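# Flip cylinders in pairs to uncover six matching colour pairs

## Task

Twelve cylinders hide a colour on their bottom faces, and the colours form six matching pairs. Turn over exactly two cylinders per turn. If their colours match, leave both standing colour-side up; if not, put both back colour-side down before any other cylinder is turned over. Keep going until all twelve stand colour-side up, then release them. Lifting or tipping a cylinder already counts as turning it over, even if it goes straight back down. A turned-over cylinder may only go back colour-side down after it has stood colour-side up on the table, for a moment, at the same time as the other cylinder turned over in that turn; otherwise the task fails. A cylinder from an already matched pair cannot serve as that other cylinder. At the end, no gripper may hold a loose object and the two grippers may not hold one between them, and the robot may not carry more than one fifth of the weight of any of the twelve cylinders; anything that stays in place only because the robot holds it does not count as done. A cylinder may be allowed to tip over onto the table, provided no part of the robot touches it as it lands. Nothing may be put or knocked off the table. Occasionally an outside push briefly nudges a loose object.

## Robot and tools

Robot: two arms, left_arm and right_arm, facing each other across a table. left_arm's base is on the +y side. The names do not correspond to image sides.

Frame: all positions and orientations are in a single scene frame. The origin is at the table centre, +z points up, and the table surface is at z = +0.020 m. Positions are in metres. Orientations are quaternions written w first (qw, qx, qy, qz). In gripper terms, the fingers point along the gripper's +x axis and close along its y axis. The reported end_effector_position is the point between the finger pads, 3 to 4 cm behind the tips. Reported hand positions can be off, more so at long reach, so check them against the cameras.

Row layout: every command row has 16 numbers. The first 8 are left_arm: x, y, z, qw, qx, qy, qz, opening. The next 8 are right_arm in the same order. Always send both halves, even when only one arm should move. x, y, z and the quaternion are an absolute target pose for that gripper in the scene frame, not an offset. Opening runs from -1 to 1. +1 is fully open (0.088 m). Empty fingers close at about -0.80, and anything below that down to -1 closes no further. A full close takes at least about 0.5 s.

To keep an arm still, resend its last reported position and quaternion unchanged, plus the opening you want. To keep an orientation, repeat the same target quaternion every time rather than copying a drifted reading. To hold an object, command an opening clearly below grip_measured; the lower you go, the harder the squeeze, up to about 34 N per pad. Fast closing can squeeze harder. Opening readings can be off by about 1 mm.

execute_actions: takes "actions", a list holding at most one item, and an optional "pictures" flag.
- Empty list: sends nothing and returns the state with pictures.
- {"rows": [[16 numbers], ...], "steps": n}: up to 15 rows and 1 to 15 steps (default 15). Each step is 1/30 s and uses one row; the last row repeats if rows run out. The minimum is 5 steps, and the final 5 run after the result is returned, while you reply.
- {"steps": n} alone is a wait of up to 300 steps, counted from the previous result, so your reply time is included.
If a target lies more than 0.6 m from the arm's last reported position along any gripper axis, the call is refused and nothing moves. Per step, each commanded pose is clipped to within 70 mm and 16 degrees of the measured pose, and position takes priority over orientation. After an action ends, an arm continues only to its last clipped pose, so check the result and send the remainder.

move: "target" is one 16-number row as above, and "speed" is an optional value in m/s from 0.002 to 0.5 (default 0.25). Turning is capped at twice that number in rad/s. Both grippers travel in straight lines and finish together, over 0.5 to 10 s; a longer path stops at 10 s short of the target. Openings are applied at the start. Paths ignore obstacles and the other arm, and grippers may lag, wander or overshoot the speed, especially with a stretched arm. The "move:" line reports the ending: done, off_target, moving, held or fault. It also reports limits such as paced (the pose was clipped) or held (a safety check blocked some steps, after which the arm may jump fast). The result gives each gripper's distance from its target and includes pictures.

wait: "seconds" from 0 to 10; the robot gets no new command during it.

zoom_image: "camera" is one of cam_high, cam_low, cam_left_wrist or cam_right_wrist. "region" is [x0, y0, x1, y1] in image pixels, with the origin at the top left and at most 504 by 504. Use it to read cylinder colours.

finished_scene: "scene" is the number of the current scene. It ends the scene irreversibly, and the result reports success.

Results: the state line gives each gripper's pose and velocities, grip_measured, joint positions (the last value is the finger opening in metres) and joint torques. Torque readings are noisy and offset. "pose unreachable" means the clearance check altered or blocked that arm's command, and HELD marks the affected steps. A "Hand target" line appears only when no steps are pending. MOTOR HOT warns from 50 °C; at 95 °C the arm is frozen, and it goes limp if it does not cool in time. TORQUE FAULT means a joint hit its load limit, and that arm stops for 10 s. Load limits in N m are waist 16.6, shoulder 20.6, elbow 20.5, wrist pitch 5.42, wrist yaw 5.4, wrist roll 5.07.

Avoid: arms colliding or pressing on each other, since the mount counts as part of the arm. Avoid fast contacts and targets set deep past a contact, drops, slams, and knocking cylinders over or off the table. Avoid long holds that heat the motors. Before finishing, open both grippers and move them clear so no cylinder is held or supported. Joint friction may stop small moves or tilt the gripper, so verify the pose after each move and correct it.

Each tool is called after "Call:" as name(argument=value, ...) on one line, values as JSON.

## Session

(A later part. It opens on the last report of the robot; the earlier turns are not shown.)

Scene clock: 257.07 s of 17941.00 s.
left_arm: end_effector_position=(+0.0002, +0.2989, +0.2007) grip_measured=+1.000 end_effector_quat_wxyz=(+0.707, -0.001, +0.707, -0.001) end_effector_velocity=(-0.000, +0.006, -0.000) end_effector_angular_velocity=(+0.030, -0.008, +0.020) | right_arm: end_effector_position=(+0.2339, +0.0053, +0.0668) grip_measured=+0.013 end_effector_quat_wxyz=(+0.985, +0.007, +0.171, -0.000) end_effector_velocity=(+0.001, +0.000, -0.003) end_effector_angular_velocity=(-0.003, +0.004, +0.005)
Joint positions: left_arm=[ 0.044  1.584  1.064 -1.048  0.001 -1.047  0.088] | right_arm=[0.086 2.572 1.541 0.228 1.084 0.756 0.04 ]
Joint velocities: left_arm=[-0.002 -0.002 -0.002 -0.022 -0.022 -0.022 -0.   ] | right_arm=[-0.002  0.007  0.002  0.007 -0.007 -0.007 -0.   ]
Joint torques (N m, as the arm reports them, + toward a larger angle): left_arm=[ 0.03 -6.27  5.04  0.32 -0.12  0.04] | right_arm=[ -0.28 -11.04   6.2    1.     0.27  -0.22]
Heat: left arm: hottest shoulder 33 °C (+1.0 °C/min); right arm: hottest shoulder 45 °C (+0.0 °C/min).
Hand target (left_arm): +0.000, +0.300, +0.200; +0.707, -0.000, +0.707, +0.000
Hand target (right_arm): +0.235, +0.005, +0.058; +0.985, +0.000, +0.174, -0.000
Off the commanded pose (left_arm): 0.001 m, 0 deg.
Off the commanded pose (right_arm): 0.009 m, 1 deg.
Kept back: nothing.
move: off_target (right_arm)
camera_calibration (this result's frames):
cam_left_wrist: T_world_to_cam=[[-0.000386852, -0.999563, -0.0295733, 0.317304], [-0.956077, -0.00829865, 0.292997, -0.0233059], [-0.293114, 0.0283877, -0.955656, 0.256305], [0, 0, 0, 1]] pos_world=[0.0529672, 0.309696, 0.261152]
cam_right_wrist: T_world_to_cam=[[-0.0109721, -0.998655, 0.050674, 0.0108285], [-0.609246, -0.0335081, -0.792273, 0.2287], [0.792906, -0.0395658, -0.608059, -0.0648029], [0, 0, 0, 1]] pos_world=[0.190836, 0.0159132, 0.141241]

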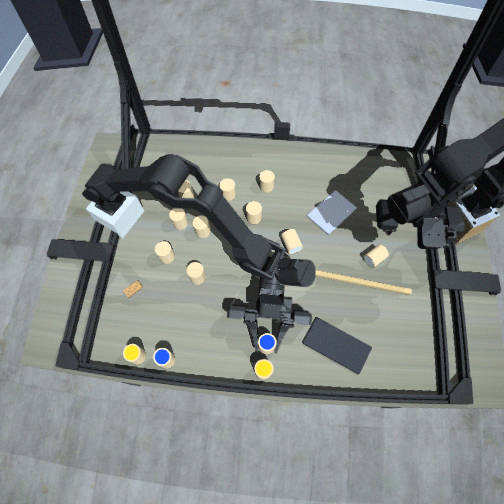

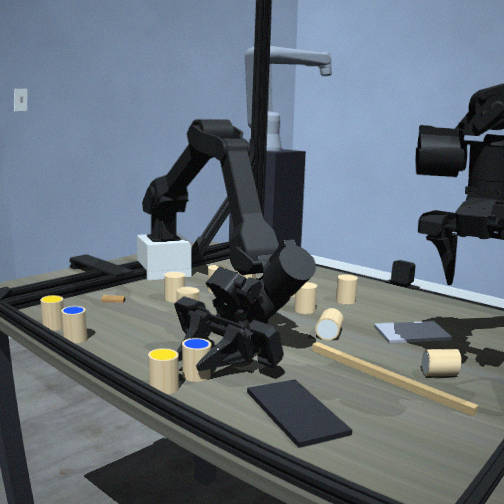

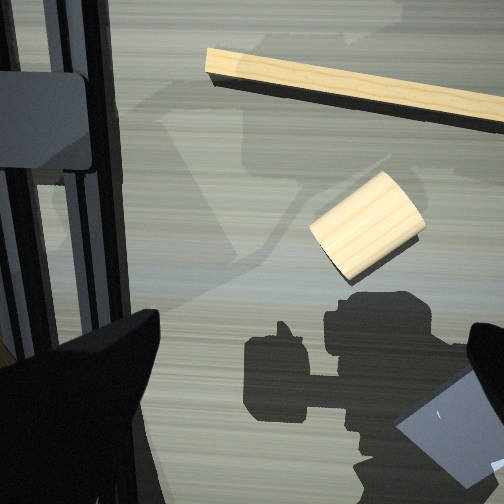

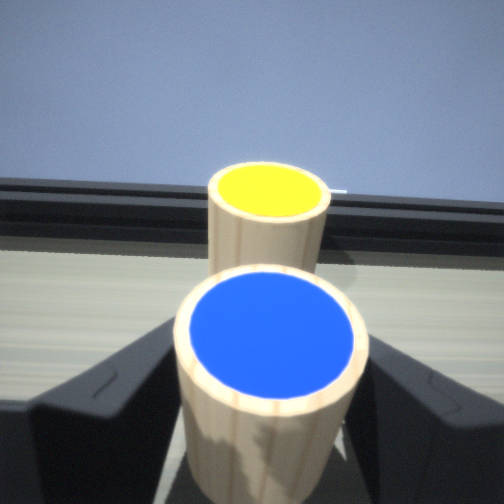

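Next G ee(-.092,-.056).

Call:
move(target=[0,0.3,0.2,0.707,0,0.707,0,1,0.235,0.005,0.057,0.985,0,0.174,0,0.7])

Call:
move(target=[0,0.3,0.2,0.707,0,0.707,0,1,0.195,0,0.14,0.9,0,0.436,0,0.7])

Call:
move(target=[0,0.3,0.2,0.707,0,0.707,0,1,-0.092,-0.058,0.135,0.423,0,0.906,0,0.7], speed=0.35)

Call:
move(target=[0,0.3,0.2,0.707,0,0.707,0,1,-0.092,-0.058,0.057,0.423,0,0.906,0,0.7], speed=0.12)

Call:
move(target=[0,0.3,0.2,0.707,0,0.707,0,1,-0.092,-0.058,0.057,0.423,0,0.906,0,-0.3])

Call:
move(target=[0,0.3,0.2,0.707,0,0.707,0,1,-0.08,-0.06,0.13,0.5,0,0.866,0,-0.3])

Call:
move(target=[0,0.3,0.2,0.707,0,0.707,0,1,0.21,-0.12,0.11,0.94,0,0.342,0,-0.3], speed=0.35)

Scene clock: 258.43 s of 17941.00 s.
left_arm: end_effector_position=(+0.0002, +0.2989, +0.2007) grip_measured=+1.000 end_effector_quat_wxyz=(+0.707, -0.001, +0.707, -0.001) end_effector_velocity=(-0.000, -0.003, +0.001) end_effector_angular_velocity=(-0.014, +0.000, +0.005) | right_arm: end_effector_position=(+0.2337, +0.0050, +0.0631) grip_measured=+0.698 end_effector_quat_wxyz=(+0.985, +0.005, +0.172, +0.000) end_effector_velocity=(-0.002, +0.003, -0.001) end_effector_angular_velocity=(-0.004, +0.016, +0.020)
Joint positions: left_arm=[ 0.044  1.584  1.064 -1.048  0.001 -1.047  0.088] | right_arm=[0.086 2.58  1.543 0.23  1.082 0.755 0.073]
Joint velocities: left_arm=[-0.002 -0.002  0.002  0.007  0.007 -0.007 -0.   ] | right_arm=[ 0.002 -0.002  0.002 -0.007 -0.022 -0.007  0.001]
Joint torques (N m, as the arm reports them, + toward a larger angle): left_arm=[ 0.06 -6.51  4.97  0.27 -0.11  0.07] | right_arm=[ -0.28 -11.52   6.29   1.02   0.31  -0.22]
Heat: left arm: hottest shoulder 33 °C (+1.0 °C/min); right arm: hottest shoulder 45 °C (+0.0 °C/min).
Hand target (left_arm): +0.000, +0.300, +0.200; +0.707, -0.000, +0.707, +0.000
Hand target (right_arm): +0.235, +0.005, +0.057; +0.985, -0.000, +0.174, +0.000
Off the commanded pose (left_arm): 0.001 m, 0 deg.
Off the commanded pose (right_arm): 0.006 m, 1 deg.
Kept back: nothing.
move: done
camera_calibration (this result's frames):
cam_left_wrist: T_world_to_cam=[[-0.000386852, -0.999563, -0.0295733, 0.317304], [-0.956077, -0.00829865, 0.292997, -0.0233059], [-0.293114, 0.0283877, -0.955656, 0.256305], [0, 0, 0, 1]] pos_world=[0.0529672, 0.309696, 0.261152]
cam_right_wrist: T_world_to_cam=[[-0.00939141, -0.998404, 0.055693, 0.0100208], [-0.611252, -0.0383464, -0.790506, 0.226027], [0.79138, -0.0414664, -0.609916, -0.0663844], [0, 0, 0, 1]] pos_world=[0.190789, 0.0159193, 0.137629]

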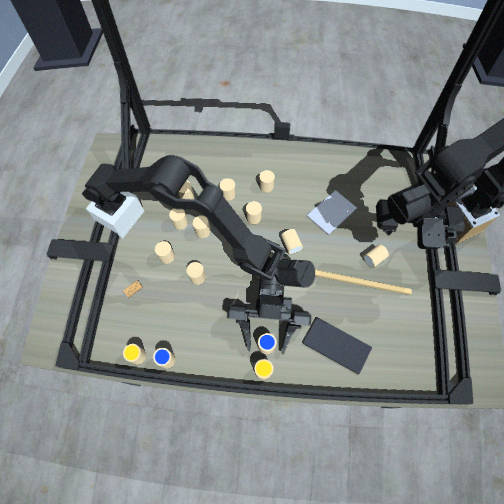

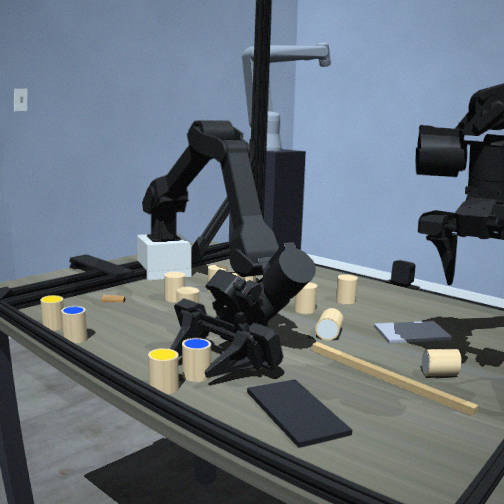

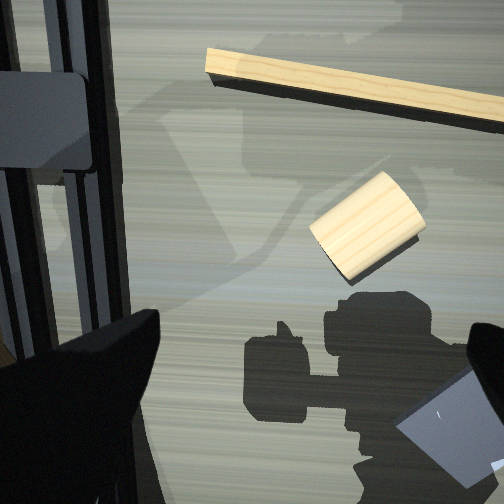

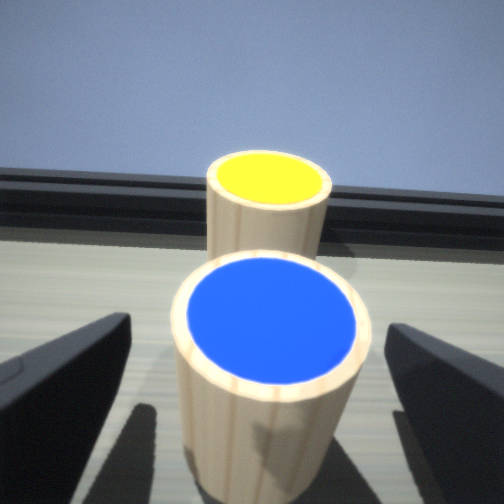

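Scene clock: 260.07 s of 17941.00 s.
left_arm: end_effector_position=(+0.0002, +0.2989, +0.2007) grip_measured=+1.000 end_effector_quat_wxyz=(+0.707, -0.001, +0.707, -0.001) end_effector_velocity=(-0.001, +0.002, +0.001) end_effector_angular_velocity=(+0.006, -0.005, +0.020) | right_arm: end_effector_position=(+0.1938, -0.0008, +0.1341) grip_measured=+0.700 end_effector_quat_wxyz=(+0.900, -0.008, +0.436, +0.002) end_effector_velocity=(-0.004, -0.003, +0.003) end_effector_angular_velocity=(-0.032, +0.018, +0.010)
Joint positions: left_arm=[ 0.044  1.584  1.064 -1.048  0.001 -1.047  0.088] | right_arm=[ 0.066  2.349  1.812 -0.759  0.617  1.096  0.073]
Joint velocities: left_arm=[-0.002 -0.007 -0.002 -0.007 -0.007 -0.022 -0.   ] | right_arm=[ 0.002 -0.002  0.017 -0.051 -0.007 -0.007  0.   ]
Joint torques (N m, as the arm reports them, + toward a larger angle): left_arm=[-0.01 -6.48  5.34  0.28 -0.11  0.05] | right_arm=[ -0.31 -14.43   7.38   0.24   0.27   0.21]
Heat: left arm: hottest shoulder 33 °C (+1.0 °C/min); right arm: hottest shoulder 46 °C (+1.0 °C/min).
Hand target (left_arm): +0.000, +0.300, +0.200; +0.707, -0.000, +0.707, +0.000
Hand target (right_arm): +0.195, +0.001, +0.140; +0.900, +0.000, +0.436, +0.003
Off the commanded pose (left_arm): 0.001 m, 0 deg.
Off the commanded pose (right_arm): 0.006 m, 1 deg.
Kept back: nothing.
move: done
camera_calibration (this result's frames):
cam_left_wrist: T_world_to_cam=[[-0.000386852, -0.999563, -0.0295733, 0.317304], [-0.956077, -0.00829865, 0.292997, -0.0233059], [-0.293114, 0.0283877, -0.955656, 0.256305], [0, 0, 0, 1]] pos_world=[0.0529672, 0.309696, 0.261152]
cam_right_wrist: T_world_to_cam=[[0.0385717, -0.996596, 0.0728604, -0.0116882], [-0.935655, -0.0616182, -0.347494, 0.261008], [0.350801, -0.0547687, -0.934847, 0.137234], [0, 0, 0, 1]] pos_world=[0.196522, 0.0119505, 0.219843]

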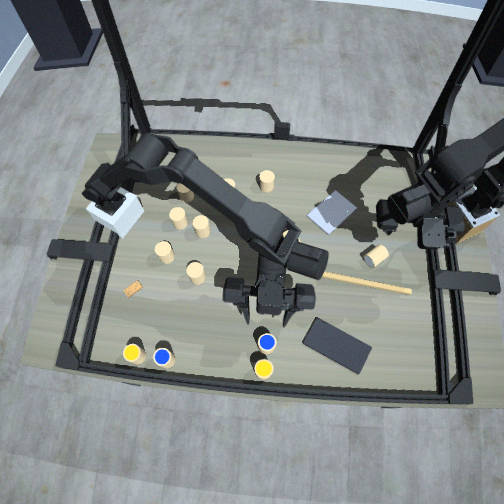

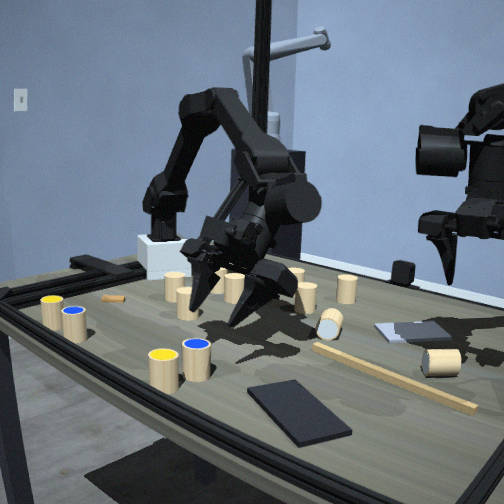

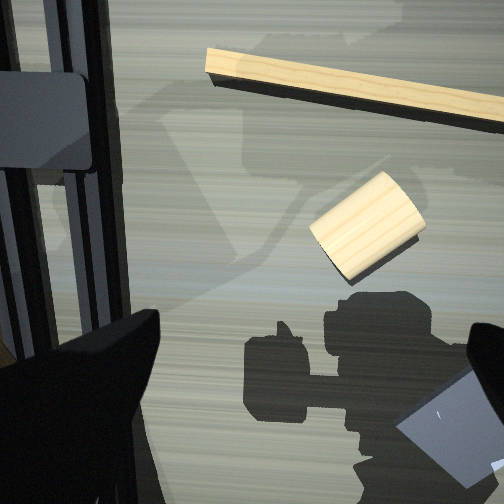

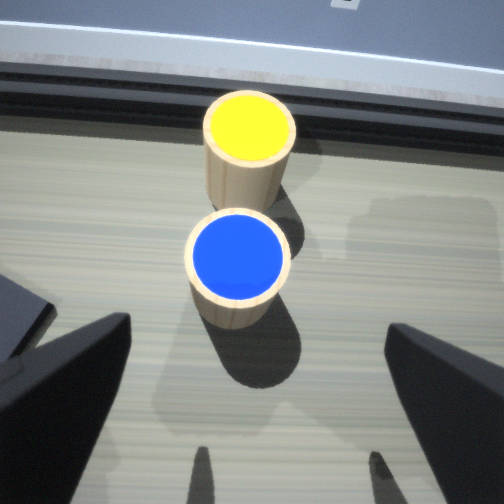

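Scene clock: 262.57 s of 17941.00 s.
left_arm: end_effector_position=(+0.0002, +0.2989, +0.2007) grip_measured=+1.000 end_effector_quat_wxyz=(+0.707, -0.001, +0.707, -0.001) end_effector_velocity=(-0.000, +0.006, -0.000) end_effector_angular_velocity=(+0.030, -0.008, -0.010) | right_arm: end_effector_position=(-0.0899, -0.0572, +0.1331) grip_measured=+0.700 end_effector_quat_wxyz=(+0.425, -0.000, +0.905, +0.004) end_effector_velocity=(-0.000, -0.002, -0.001) end_effector_angular_velocity=(+0.004, +0.008, +0.002)
Joint positions: left_arm=[ 0.044  1.584  1.064 -1.048  0.001 -1.047  0.088] | right_arm=[ 0.242  2.154  1.474 -1.046 -0.678  1.316  0.073]
Joint velocities: left_arm=[-0.002 -0.002 -0.002 -0.022 -0.022  0.007 -0.   ] | right_arm=[-0.002 -0.002 -0.012  0.007 -0.007 -0.007 -0.   ]
Joint torques (N m, as the arm reports them, + toward a larger angle): left_arm=[ 0.04 -6.37  4.79  0.31 -0.12  0.  ] | right_arm=[  0.28 -12.69   3.81   0.02  -0.49   0.18]
Heat: left arm: hottest shoulder 33 °C (+1.0 °C/min); right arm: hottest shoulder 46 °C (+1.0 °C/min).
Hand target (left_arm): +0.000, +0.300, +0.200; +0.707, -0.000, +0.707, +0.000
Hand target (right_arm): -0.092, -0.059, +0.136; +0.424, +0.002, +0.906, +0.005
Off the commanded pose (left_arm): 0.001 m, 0 deg.
Off the commanded pose (right_arm): 0.003 m, 1 deg.
Kept back: nothing.
move: done
camera_calibration (this result's frames):
cam_left_wrist: T_world_to_cam=[[-0.000386852, -0.999563, -0.0295733, 0.317304], [-0.956077, -0.00829865, 0.292997, -0.0233059], [-0.293114, 0.0283877, -0.955656, 0.256305], [0, 0, 0, 1]] pos_world=[0.0529672, 0.309696, 0.261152]
cam_right_wrist: T_world_to_cam=[[0.0673578, -0.997504, -0.021188, -0.0418259], [-0.535483, -0.0540614, 0.842814, -0.130293], [-0.841856, -0.0454243, -0.537788, 0.0732219], [0, 0, 0, 1]] pos_world=[-0.00531006, -0.0454393, 0.148304]

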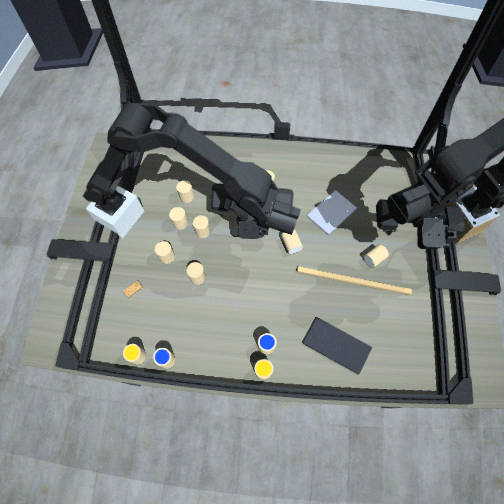

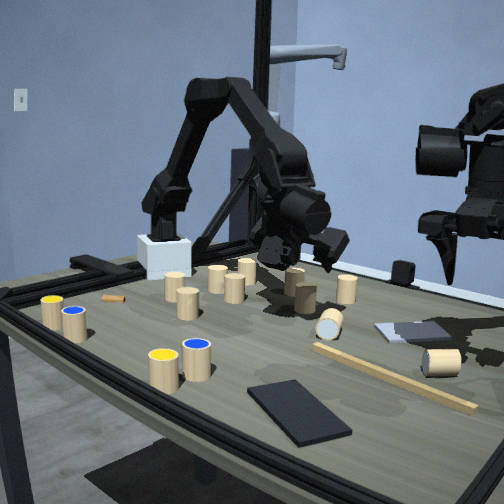

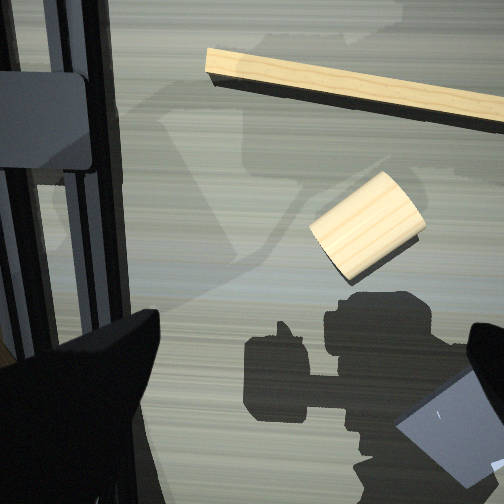

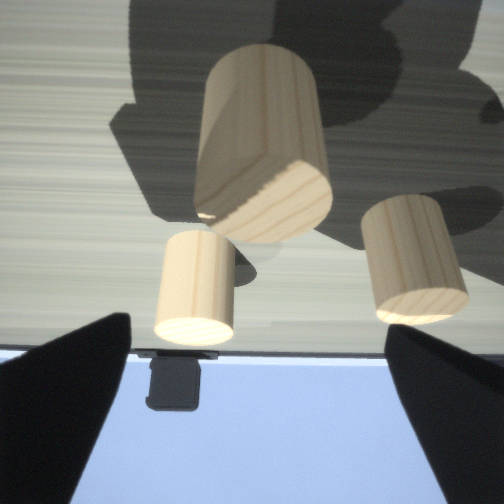

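Scene clock: 263.63 s of 17941.00 s.
left_arm: end_effector_position=(+0.0002, +0.2990, +0.2006) grip_measured=+1.000 end_effector_quat_wxyz=(+0.707, -0.001, +0.707, -0.001) end_effector_velocity=(-0.003, +0.001, +0.000) end_effector_angular_velocity=(+0.003, +0.010, +0.005) | right_arm: end_effector_position=(-0.0901, -0.0552, +0.0638) grip_measured=+0.700 end_effector_quat_wxyz=(+0.426, +0.003, +0.905, +0.010) end_effector_velocity=(+0.000, +0.000, +0.002) end_effector_angular_velocity=(+0.004, +0.007, +0.002)
Joint positions: left_arm=[ 0.044  1.584  1.064 -1.048  0.001 -1.047  0.088] | right_arm=[ 0.243  2.289  1.387 -0.809 -0.68   1.318  0.073]
Joint velocities: left_arm=[-0.002 -0.002 -0.002 -0.007  0.007 -0.007 -0.   ] | right_arm=[-0.002 -0.002  0.002 -0.007 -0.007 -0.007 -0.   ]
Joint torques (N m, as the arm reports them, + toward a larger angle): left_arm=[ 0.   -6.31  5.21  0.3  -0.12 -0.01] | right_arm=[ 0.29 -9.47  3.54  0.05 -0.49  0.19]
Heat: left arm: hottest shoulder 33 °C (+1.0 °C/min); right arm: hottest shoulder 46 °C (+1.0 °C/min).
Hand target (left_arm): -0.000, +0.300, +0.200; +0.707, +0.000, +0.707, +0.000
Hand target (right_arm): -0.092, -0.059, +0.057; +0.423, -0.000, +0.906, +0.000
Off the commanded pose (left_arm): 0.001 m, 0 deg.
Off the commanded pose (right_arm): 0.008 m, 1 deg.
Kept back: nothing.
move: done
camera_calibration (this result's frames):
cam_left_wrist: T_world_to_cam=[[-0.000392522, -0.999553, -0.0299035, 0.31746], [-0.956021, -0.00839549, 0.293177, -0.0233375], [-0.293297, 0.0287034, -0.955591, 0.25609], [0, 0, 0, 1]] pos_world=[0.0529239, 0.309771, 0.261053]
cam_right_wrist: T_world_to_cam=[[0.066199, -0.997202, -0.0347138, -0.0405725], [-0.536451, -0.0649034, 0.841432, -0.0724788], [-0.841331, -0.0370797, -0.539247, 0.0363808], [0, 0, 0, 1]] pos_world=[-0.00558716, -0.0438141, 0.0791958]

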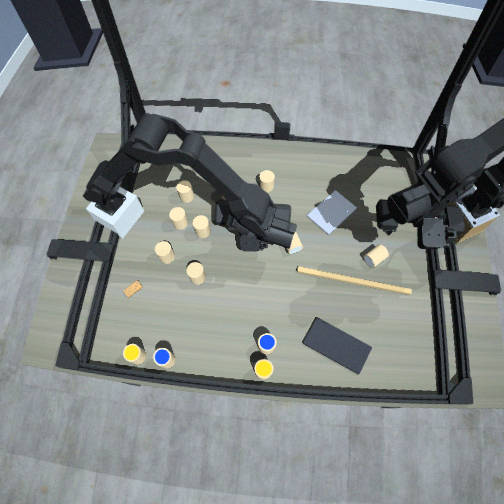

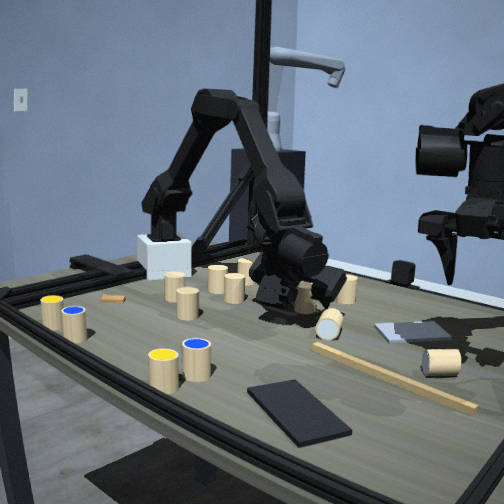

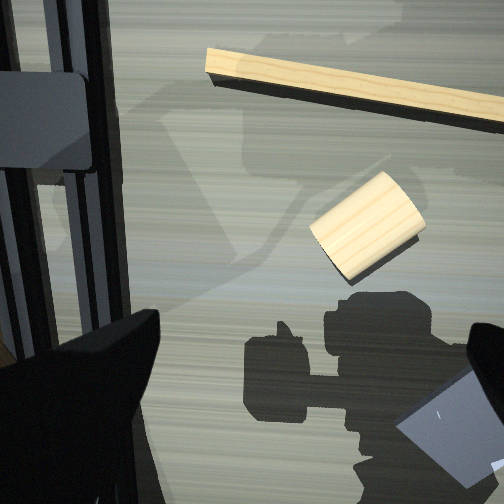

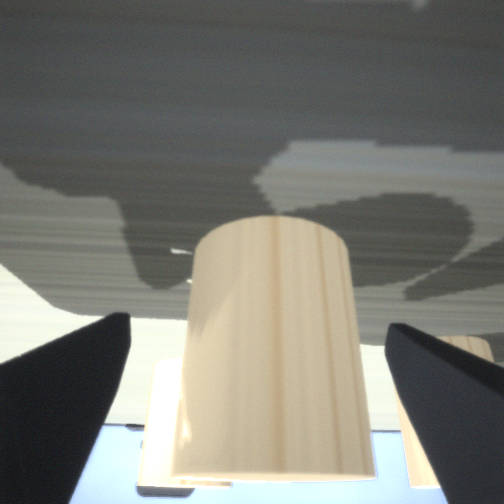

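Scene clock: 264.33 s of 17941.00 s.
left_arm: end_effector_position=(+0.0002, +0.2990, +0.2006) grip_measured=+1.000 end_effector_quat_wxyz=(+0.707, -0.001, +0.707, -0.001) end_effector_velocity=(-0.003, +0.003, +0.000) end_effector_angular_velocity=(+0.010, -0.003, -0.015) | right_arm: end_effector_position=(-0.0902, -0.0553, +0.0634) grip_measured=+0.011 end_effector_quat_wxyz=(+0.425, +0.003, +0.905, +0.009) end_effector_velocity=(-0.002, -0.002, +0.001) end_effector_angular_velocity=(-0.001, +0.008, +0.007)
Joint positions: left_arm=[ 0.044  1.584  1.064 -1.048  0.001 -1.047  0.088] | right_arm=[ 0.243  2.29   1.387 -0.808 -0.68   1.318  0.04 ]
Joint velocities: left_arm=[-0.007 -0.007 -0.007 -0.007 -0.007  0.007 -0.   ] | right_arm=[ 0.002 -0.002 -0.002 -0.007 -0.007 -0.007  0.   ]
Joint torques (N m, as the arm reports them, + toward a larger angle): left_arm=[ 0.33 -6.65  4.93  0.27 -0.11  0.01] | right_arm=[ 0.26 -9.23  4.01  0.06 -0.46  0.18]
Heat: left arm: hottest shoulder 33 °C (+1.0 °C/min); right arm: hottest shoulder 46 °C (+2.0 °C/min).
Hand target (left_arm): +0.000, +0.300, +0.200; +0.707, -0.000, +0.707, +0.000
Hand target (right_arm): -0.092, -0.058, +0.057; +0.423, -0.000, +0.906, +0.000
Off the commanded pose (left_arm): 0.001 m, 0 deg.
Off the commanded pose (right_arm): 0.007 m, 1 deg.
Kept back: nothing.
move: done
camera_calibration (this result's frames):
cam_left_wrist: T_world_to_cam=[[-0.000392522, -0.999553, -0.0299035, 0.31746], [-0.956021, -0.00839549, 0.293177, -0.0233375], [-0.293297, 0.0287034, -0.955591, 0.25609], [0, 0, 0, 1]] pos_world=[0.0529239, 0.309771, 0.261053]
cam_right_wrist: T_world_to_cam=[[0.0660621, -0.99723, -0.0341706, -0.0406865], [-0.535711, -0.0643382, 0.841947, -0.0721902], [-0.841814, -0.0373152, -0.538477, 0.0360057], [0, 0, 0, 1]] pos_world=[-0.00567516, -0.0438748, 0.0787783]

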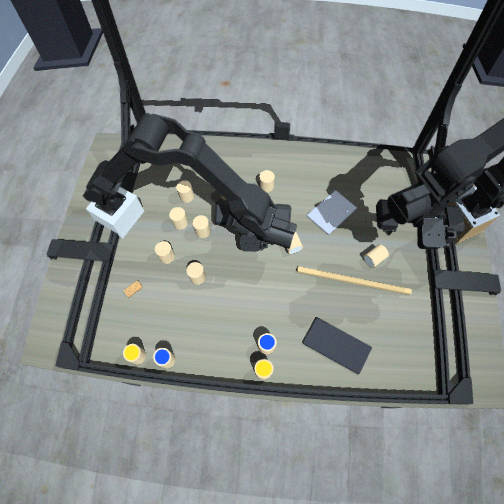

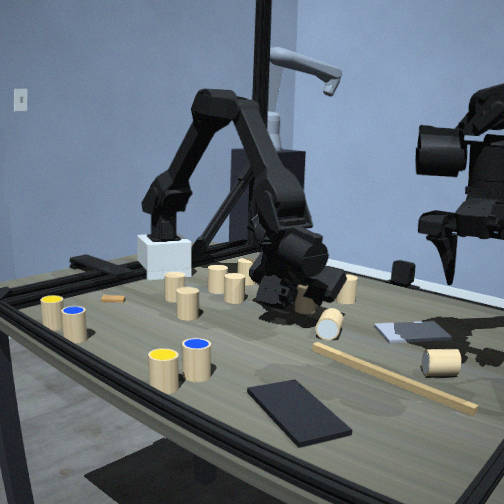

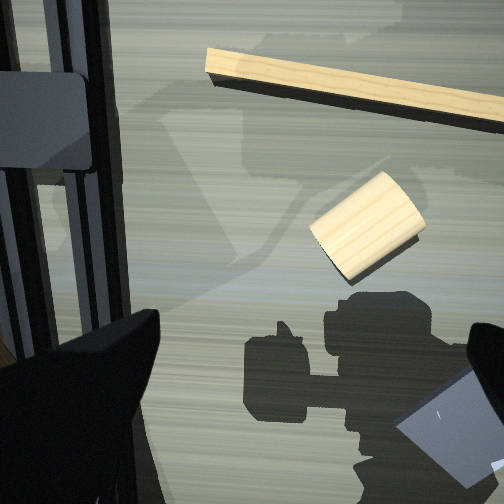

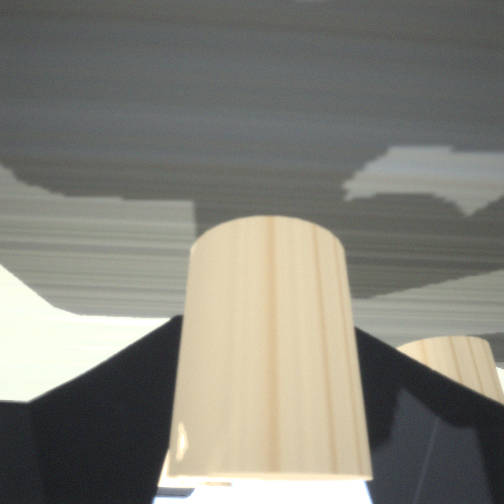

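Scene clock: 265.23 s of 17941.00 s.
left_arm: end_effector_position=(+0.0002, +0.2990, +0.2006) grip_measured=+1.000 end_effector_quat_wxyz=(+0.707, -0.001, +0.707, -0.001) end_effector_velocity=(-0.003, +0.006, -0.002) end_effector_angular_velocity=(+0.031, +0.009, -0.010) | right_arm: end_effector_position=(-0.0796, -0.0621, +0.1238) grip_measured=+0.011 end_effector_quat_wxyz=(+0.498, -0.004, +0.867, -0.006) end_effector_velocity=(-0.000, -0.002, +0.003) end_effector_angular_velocity=(-0.007, +0.009, +0.003)
Joint positions: left_arm=[ 0.044  1.584  1.064 -1.048  0.001 -1.047  0.088] | right_arm=[ 0.266  2.122  1.444 -1.007 -0.518  1.372  0.04 ]
Joint velocities: left_arm=[-0.002  0.002 -0.007 -0.022 -0.007  0.007  0.   ] | right_arm=[-0.002 -0.002  0.007 -0.022 -0.007 -0.007 -0.   ]
Joint torques (N m, as the arm reports them, + toward a larger angle): left_arm=[ 0.07 -6.26  4.98  0.33 -0.13  0.  ] | right_arm=[  0.28 -12.46   6.31  -0.32  -0.26   0.19]
Heat: left arm: hottest shoulder 33 °C (+1.0 °C/min); right arm: hottest shoulder 46 °C (+2.0 °C/min).
Hand target (left_arm): +0.000, +0.300, +0.200; +0.707, -0.000, +0.707, +0.000
Hand target (right_arm): -0.080, -0.059, +0.130; +0.500, -0.001, +0.866, -0.000
Off the commanded pose (left_arm): 0.001 m, 0 deg.
Off the commanded pose (right_arm): 0.007 m, 1 deg.
Kept back: nothing.
move: done
camera_calibration (this result's frames):
cam_left_wrist: T_world_to_cam=[[-0.000392522, -0.999553, -0.0299035, 0.31746], [-0.956021, -0.00839549, 0.293177, -0.0233375], [-0.293297, 0.0287034, -0.955591, 0.25609], [0, 0, 0, 1]] pos_world=[0.0529239, 0.309771, 0.261053]
cam_right_wrist: T_world_to_cam=[[0.0676136, -0.997658, 0.0102962, -0.0515323], [-0.665401, -0.0374014, 0.745549, -0.114451], [-0.743418, -0.0572603, -0.666372, 0.0996946], [0, 0, 0, 1]] pos_world=[0.00144324, -0.0499838, 0.152293]

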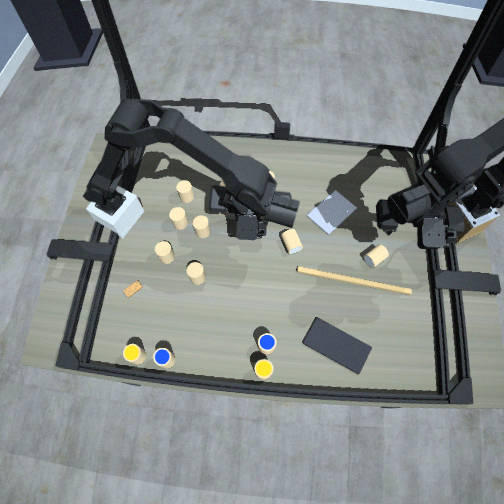

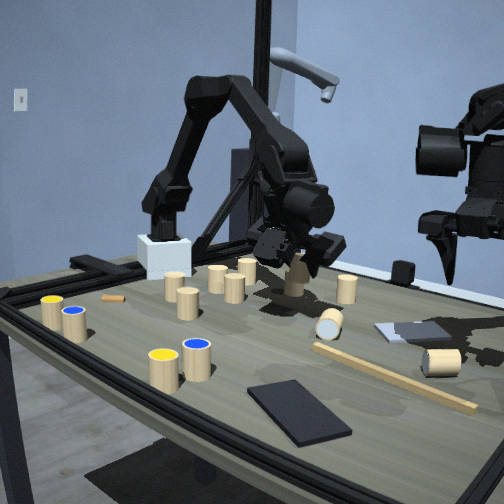

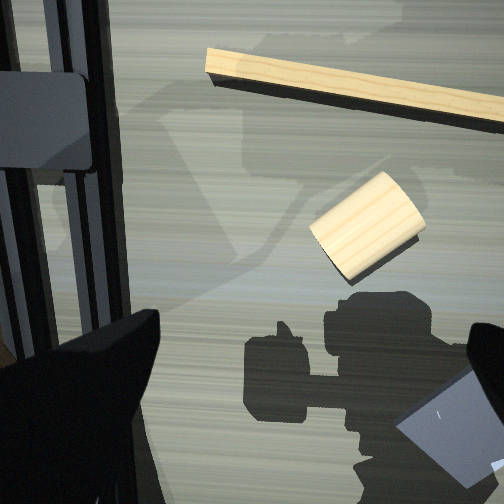

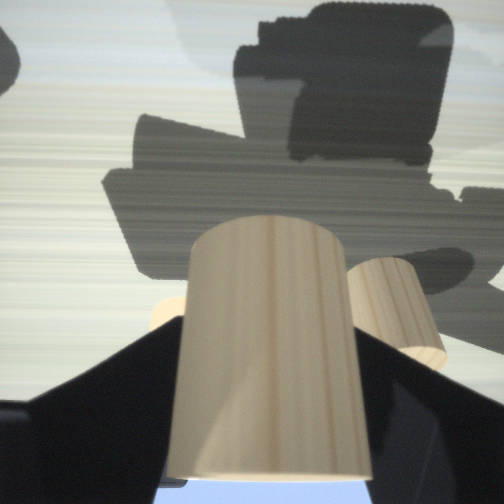

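Scene clock: 267.87 s of 17941.00 s.
left_arm: end_effector_position=(+0.0002, +0.2990, +0.2006) grip_measured=+1.000 end_effector_quat_wxyz=(+0.707, -0.001, +0.707, -0.001) end_effector_velocity=(-0.000, -0.001, +0.001) end_effector_angular_velocity=(-0.007, -0.012, +0.000) | right_arm: end_effector_position=(+0.2093, -0.1158, +0.1161) grip_measured=+0.011 end_effector_quat_wxyz=(+0.940, +0.005, +0.342, +0.001) end_effector_velocity=(+0.004, -0.001, +0.001) end_effector_angular_velocity=(+0.004, -0.018, +0.003)
Joint positions: left_arm=[ 0.044  1.584  1.064 -1.048  0.001 -1.047  0.088] | right_arm=[-0.036  2.023  1.053 -0.099  0.748  0.906  0.04 ]
Joint velocities: left_arm=[-0.007 -0.007 -0.002  0.007 -0.007 -0.007 -0.   ] | right_arm=[-0.007 -0.002 -0.012  0.037  0.007 -0.022 -0.   ]
Joint torques (N m, as the arm reports them, + toward a larger angle): left_arm=[-0.02 -6.49  5.32  0.27 -0.11 -0.02] | right_arm=[-0.34 -8.8   4.18  0.94  0.5  -0.2 ]
Heat: left arm: hottest shoulder 33 °C (+1.0 °C/min); right arm: hottest shoulder 46 °C (+2.0 °C/min).
Hand target (left_arm): +0.000, +0.300, +0.200; +0.707, -0.000, +0.707, +0.000
Hand target (right_arm): +0.209, -0.120, +0.110; +0.939, -0.004, +0.344, -0.003
Off the commanded pose (left_arm): 0.001 m, 0 deg.
Off the commanded pose (right_arm): 0.007 m, 1 deg.
Kept back: nothing.
move: done
camera_calibration (this result's frames):
cam_left_wrist: T_world_to_cam=[[-0.000392522, -0.999553, -0.0299035, 0.31746], [-0.956021, -0.00839549, 0.293177, -0.0233375], [-0.293297, 0.0287034, -0.955591, 0.25609], [0, 0, 0, 1]] pos_world=[0.0529239, 0.309771, 0.261053]
cam_right_wrist: T_world_to_cam=[[0.0120328, -0.998502, 0.0533687, -0.118053], [-0.846273, -0.0385982, -0.531349, 0.267448], [0.532614, -0.0387709, -0.84547, 0.062065], [0, 0, 0, 1]] pos_world=[0.194698, -0.105147, 0.200883]

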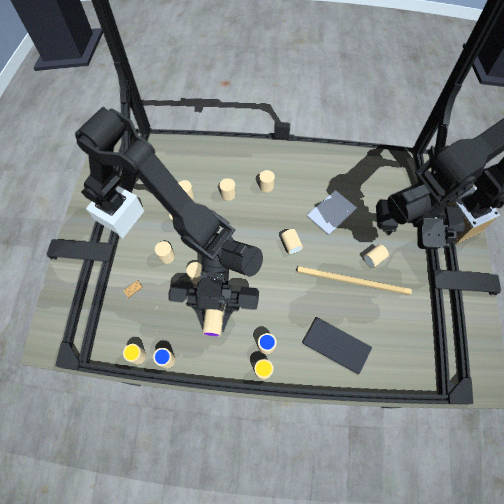

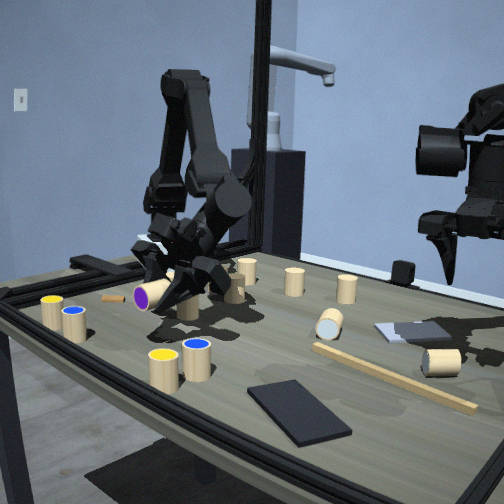

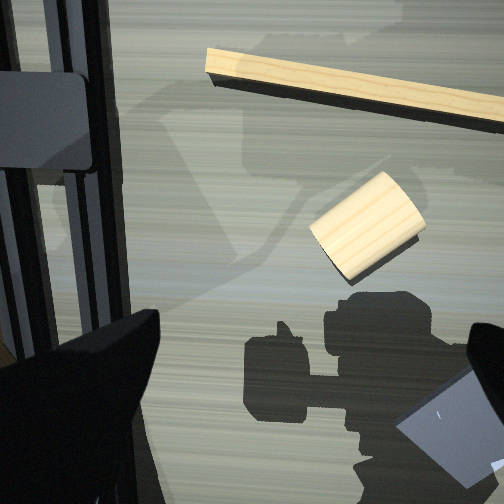

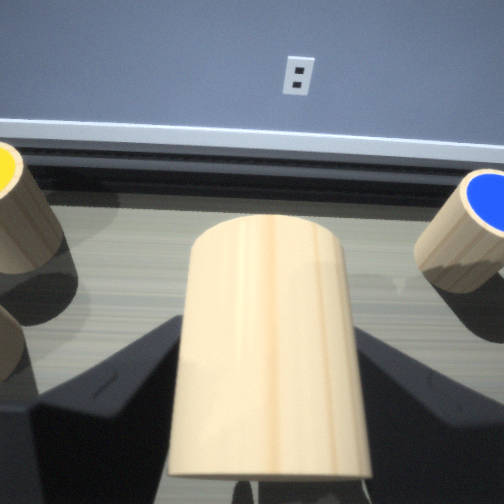

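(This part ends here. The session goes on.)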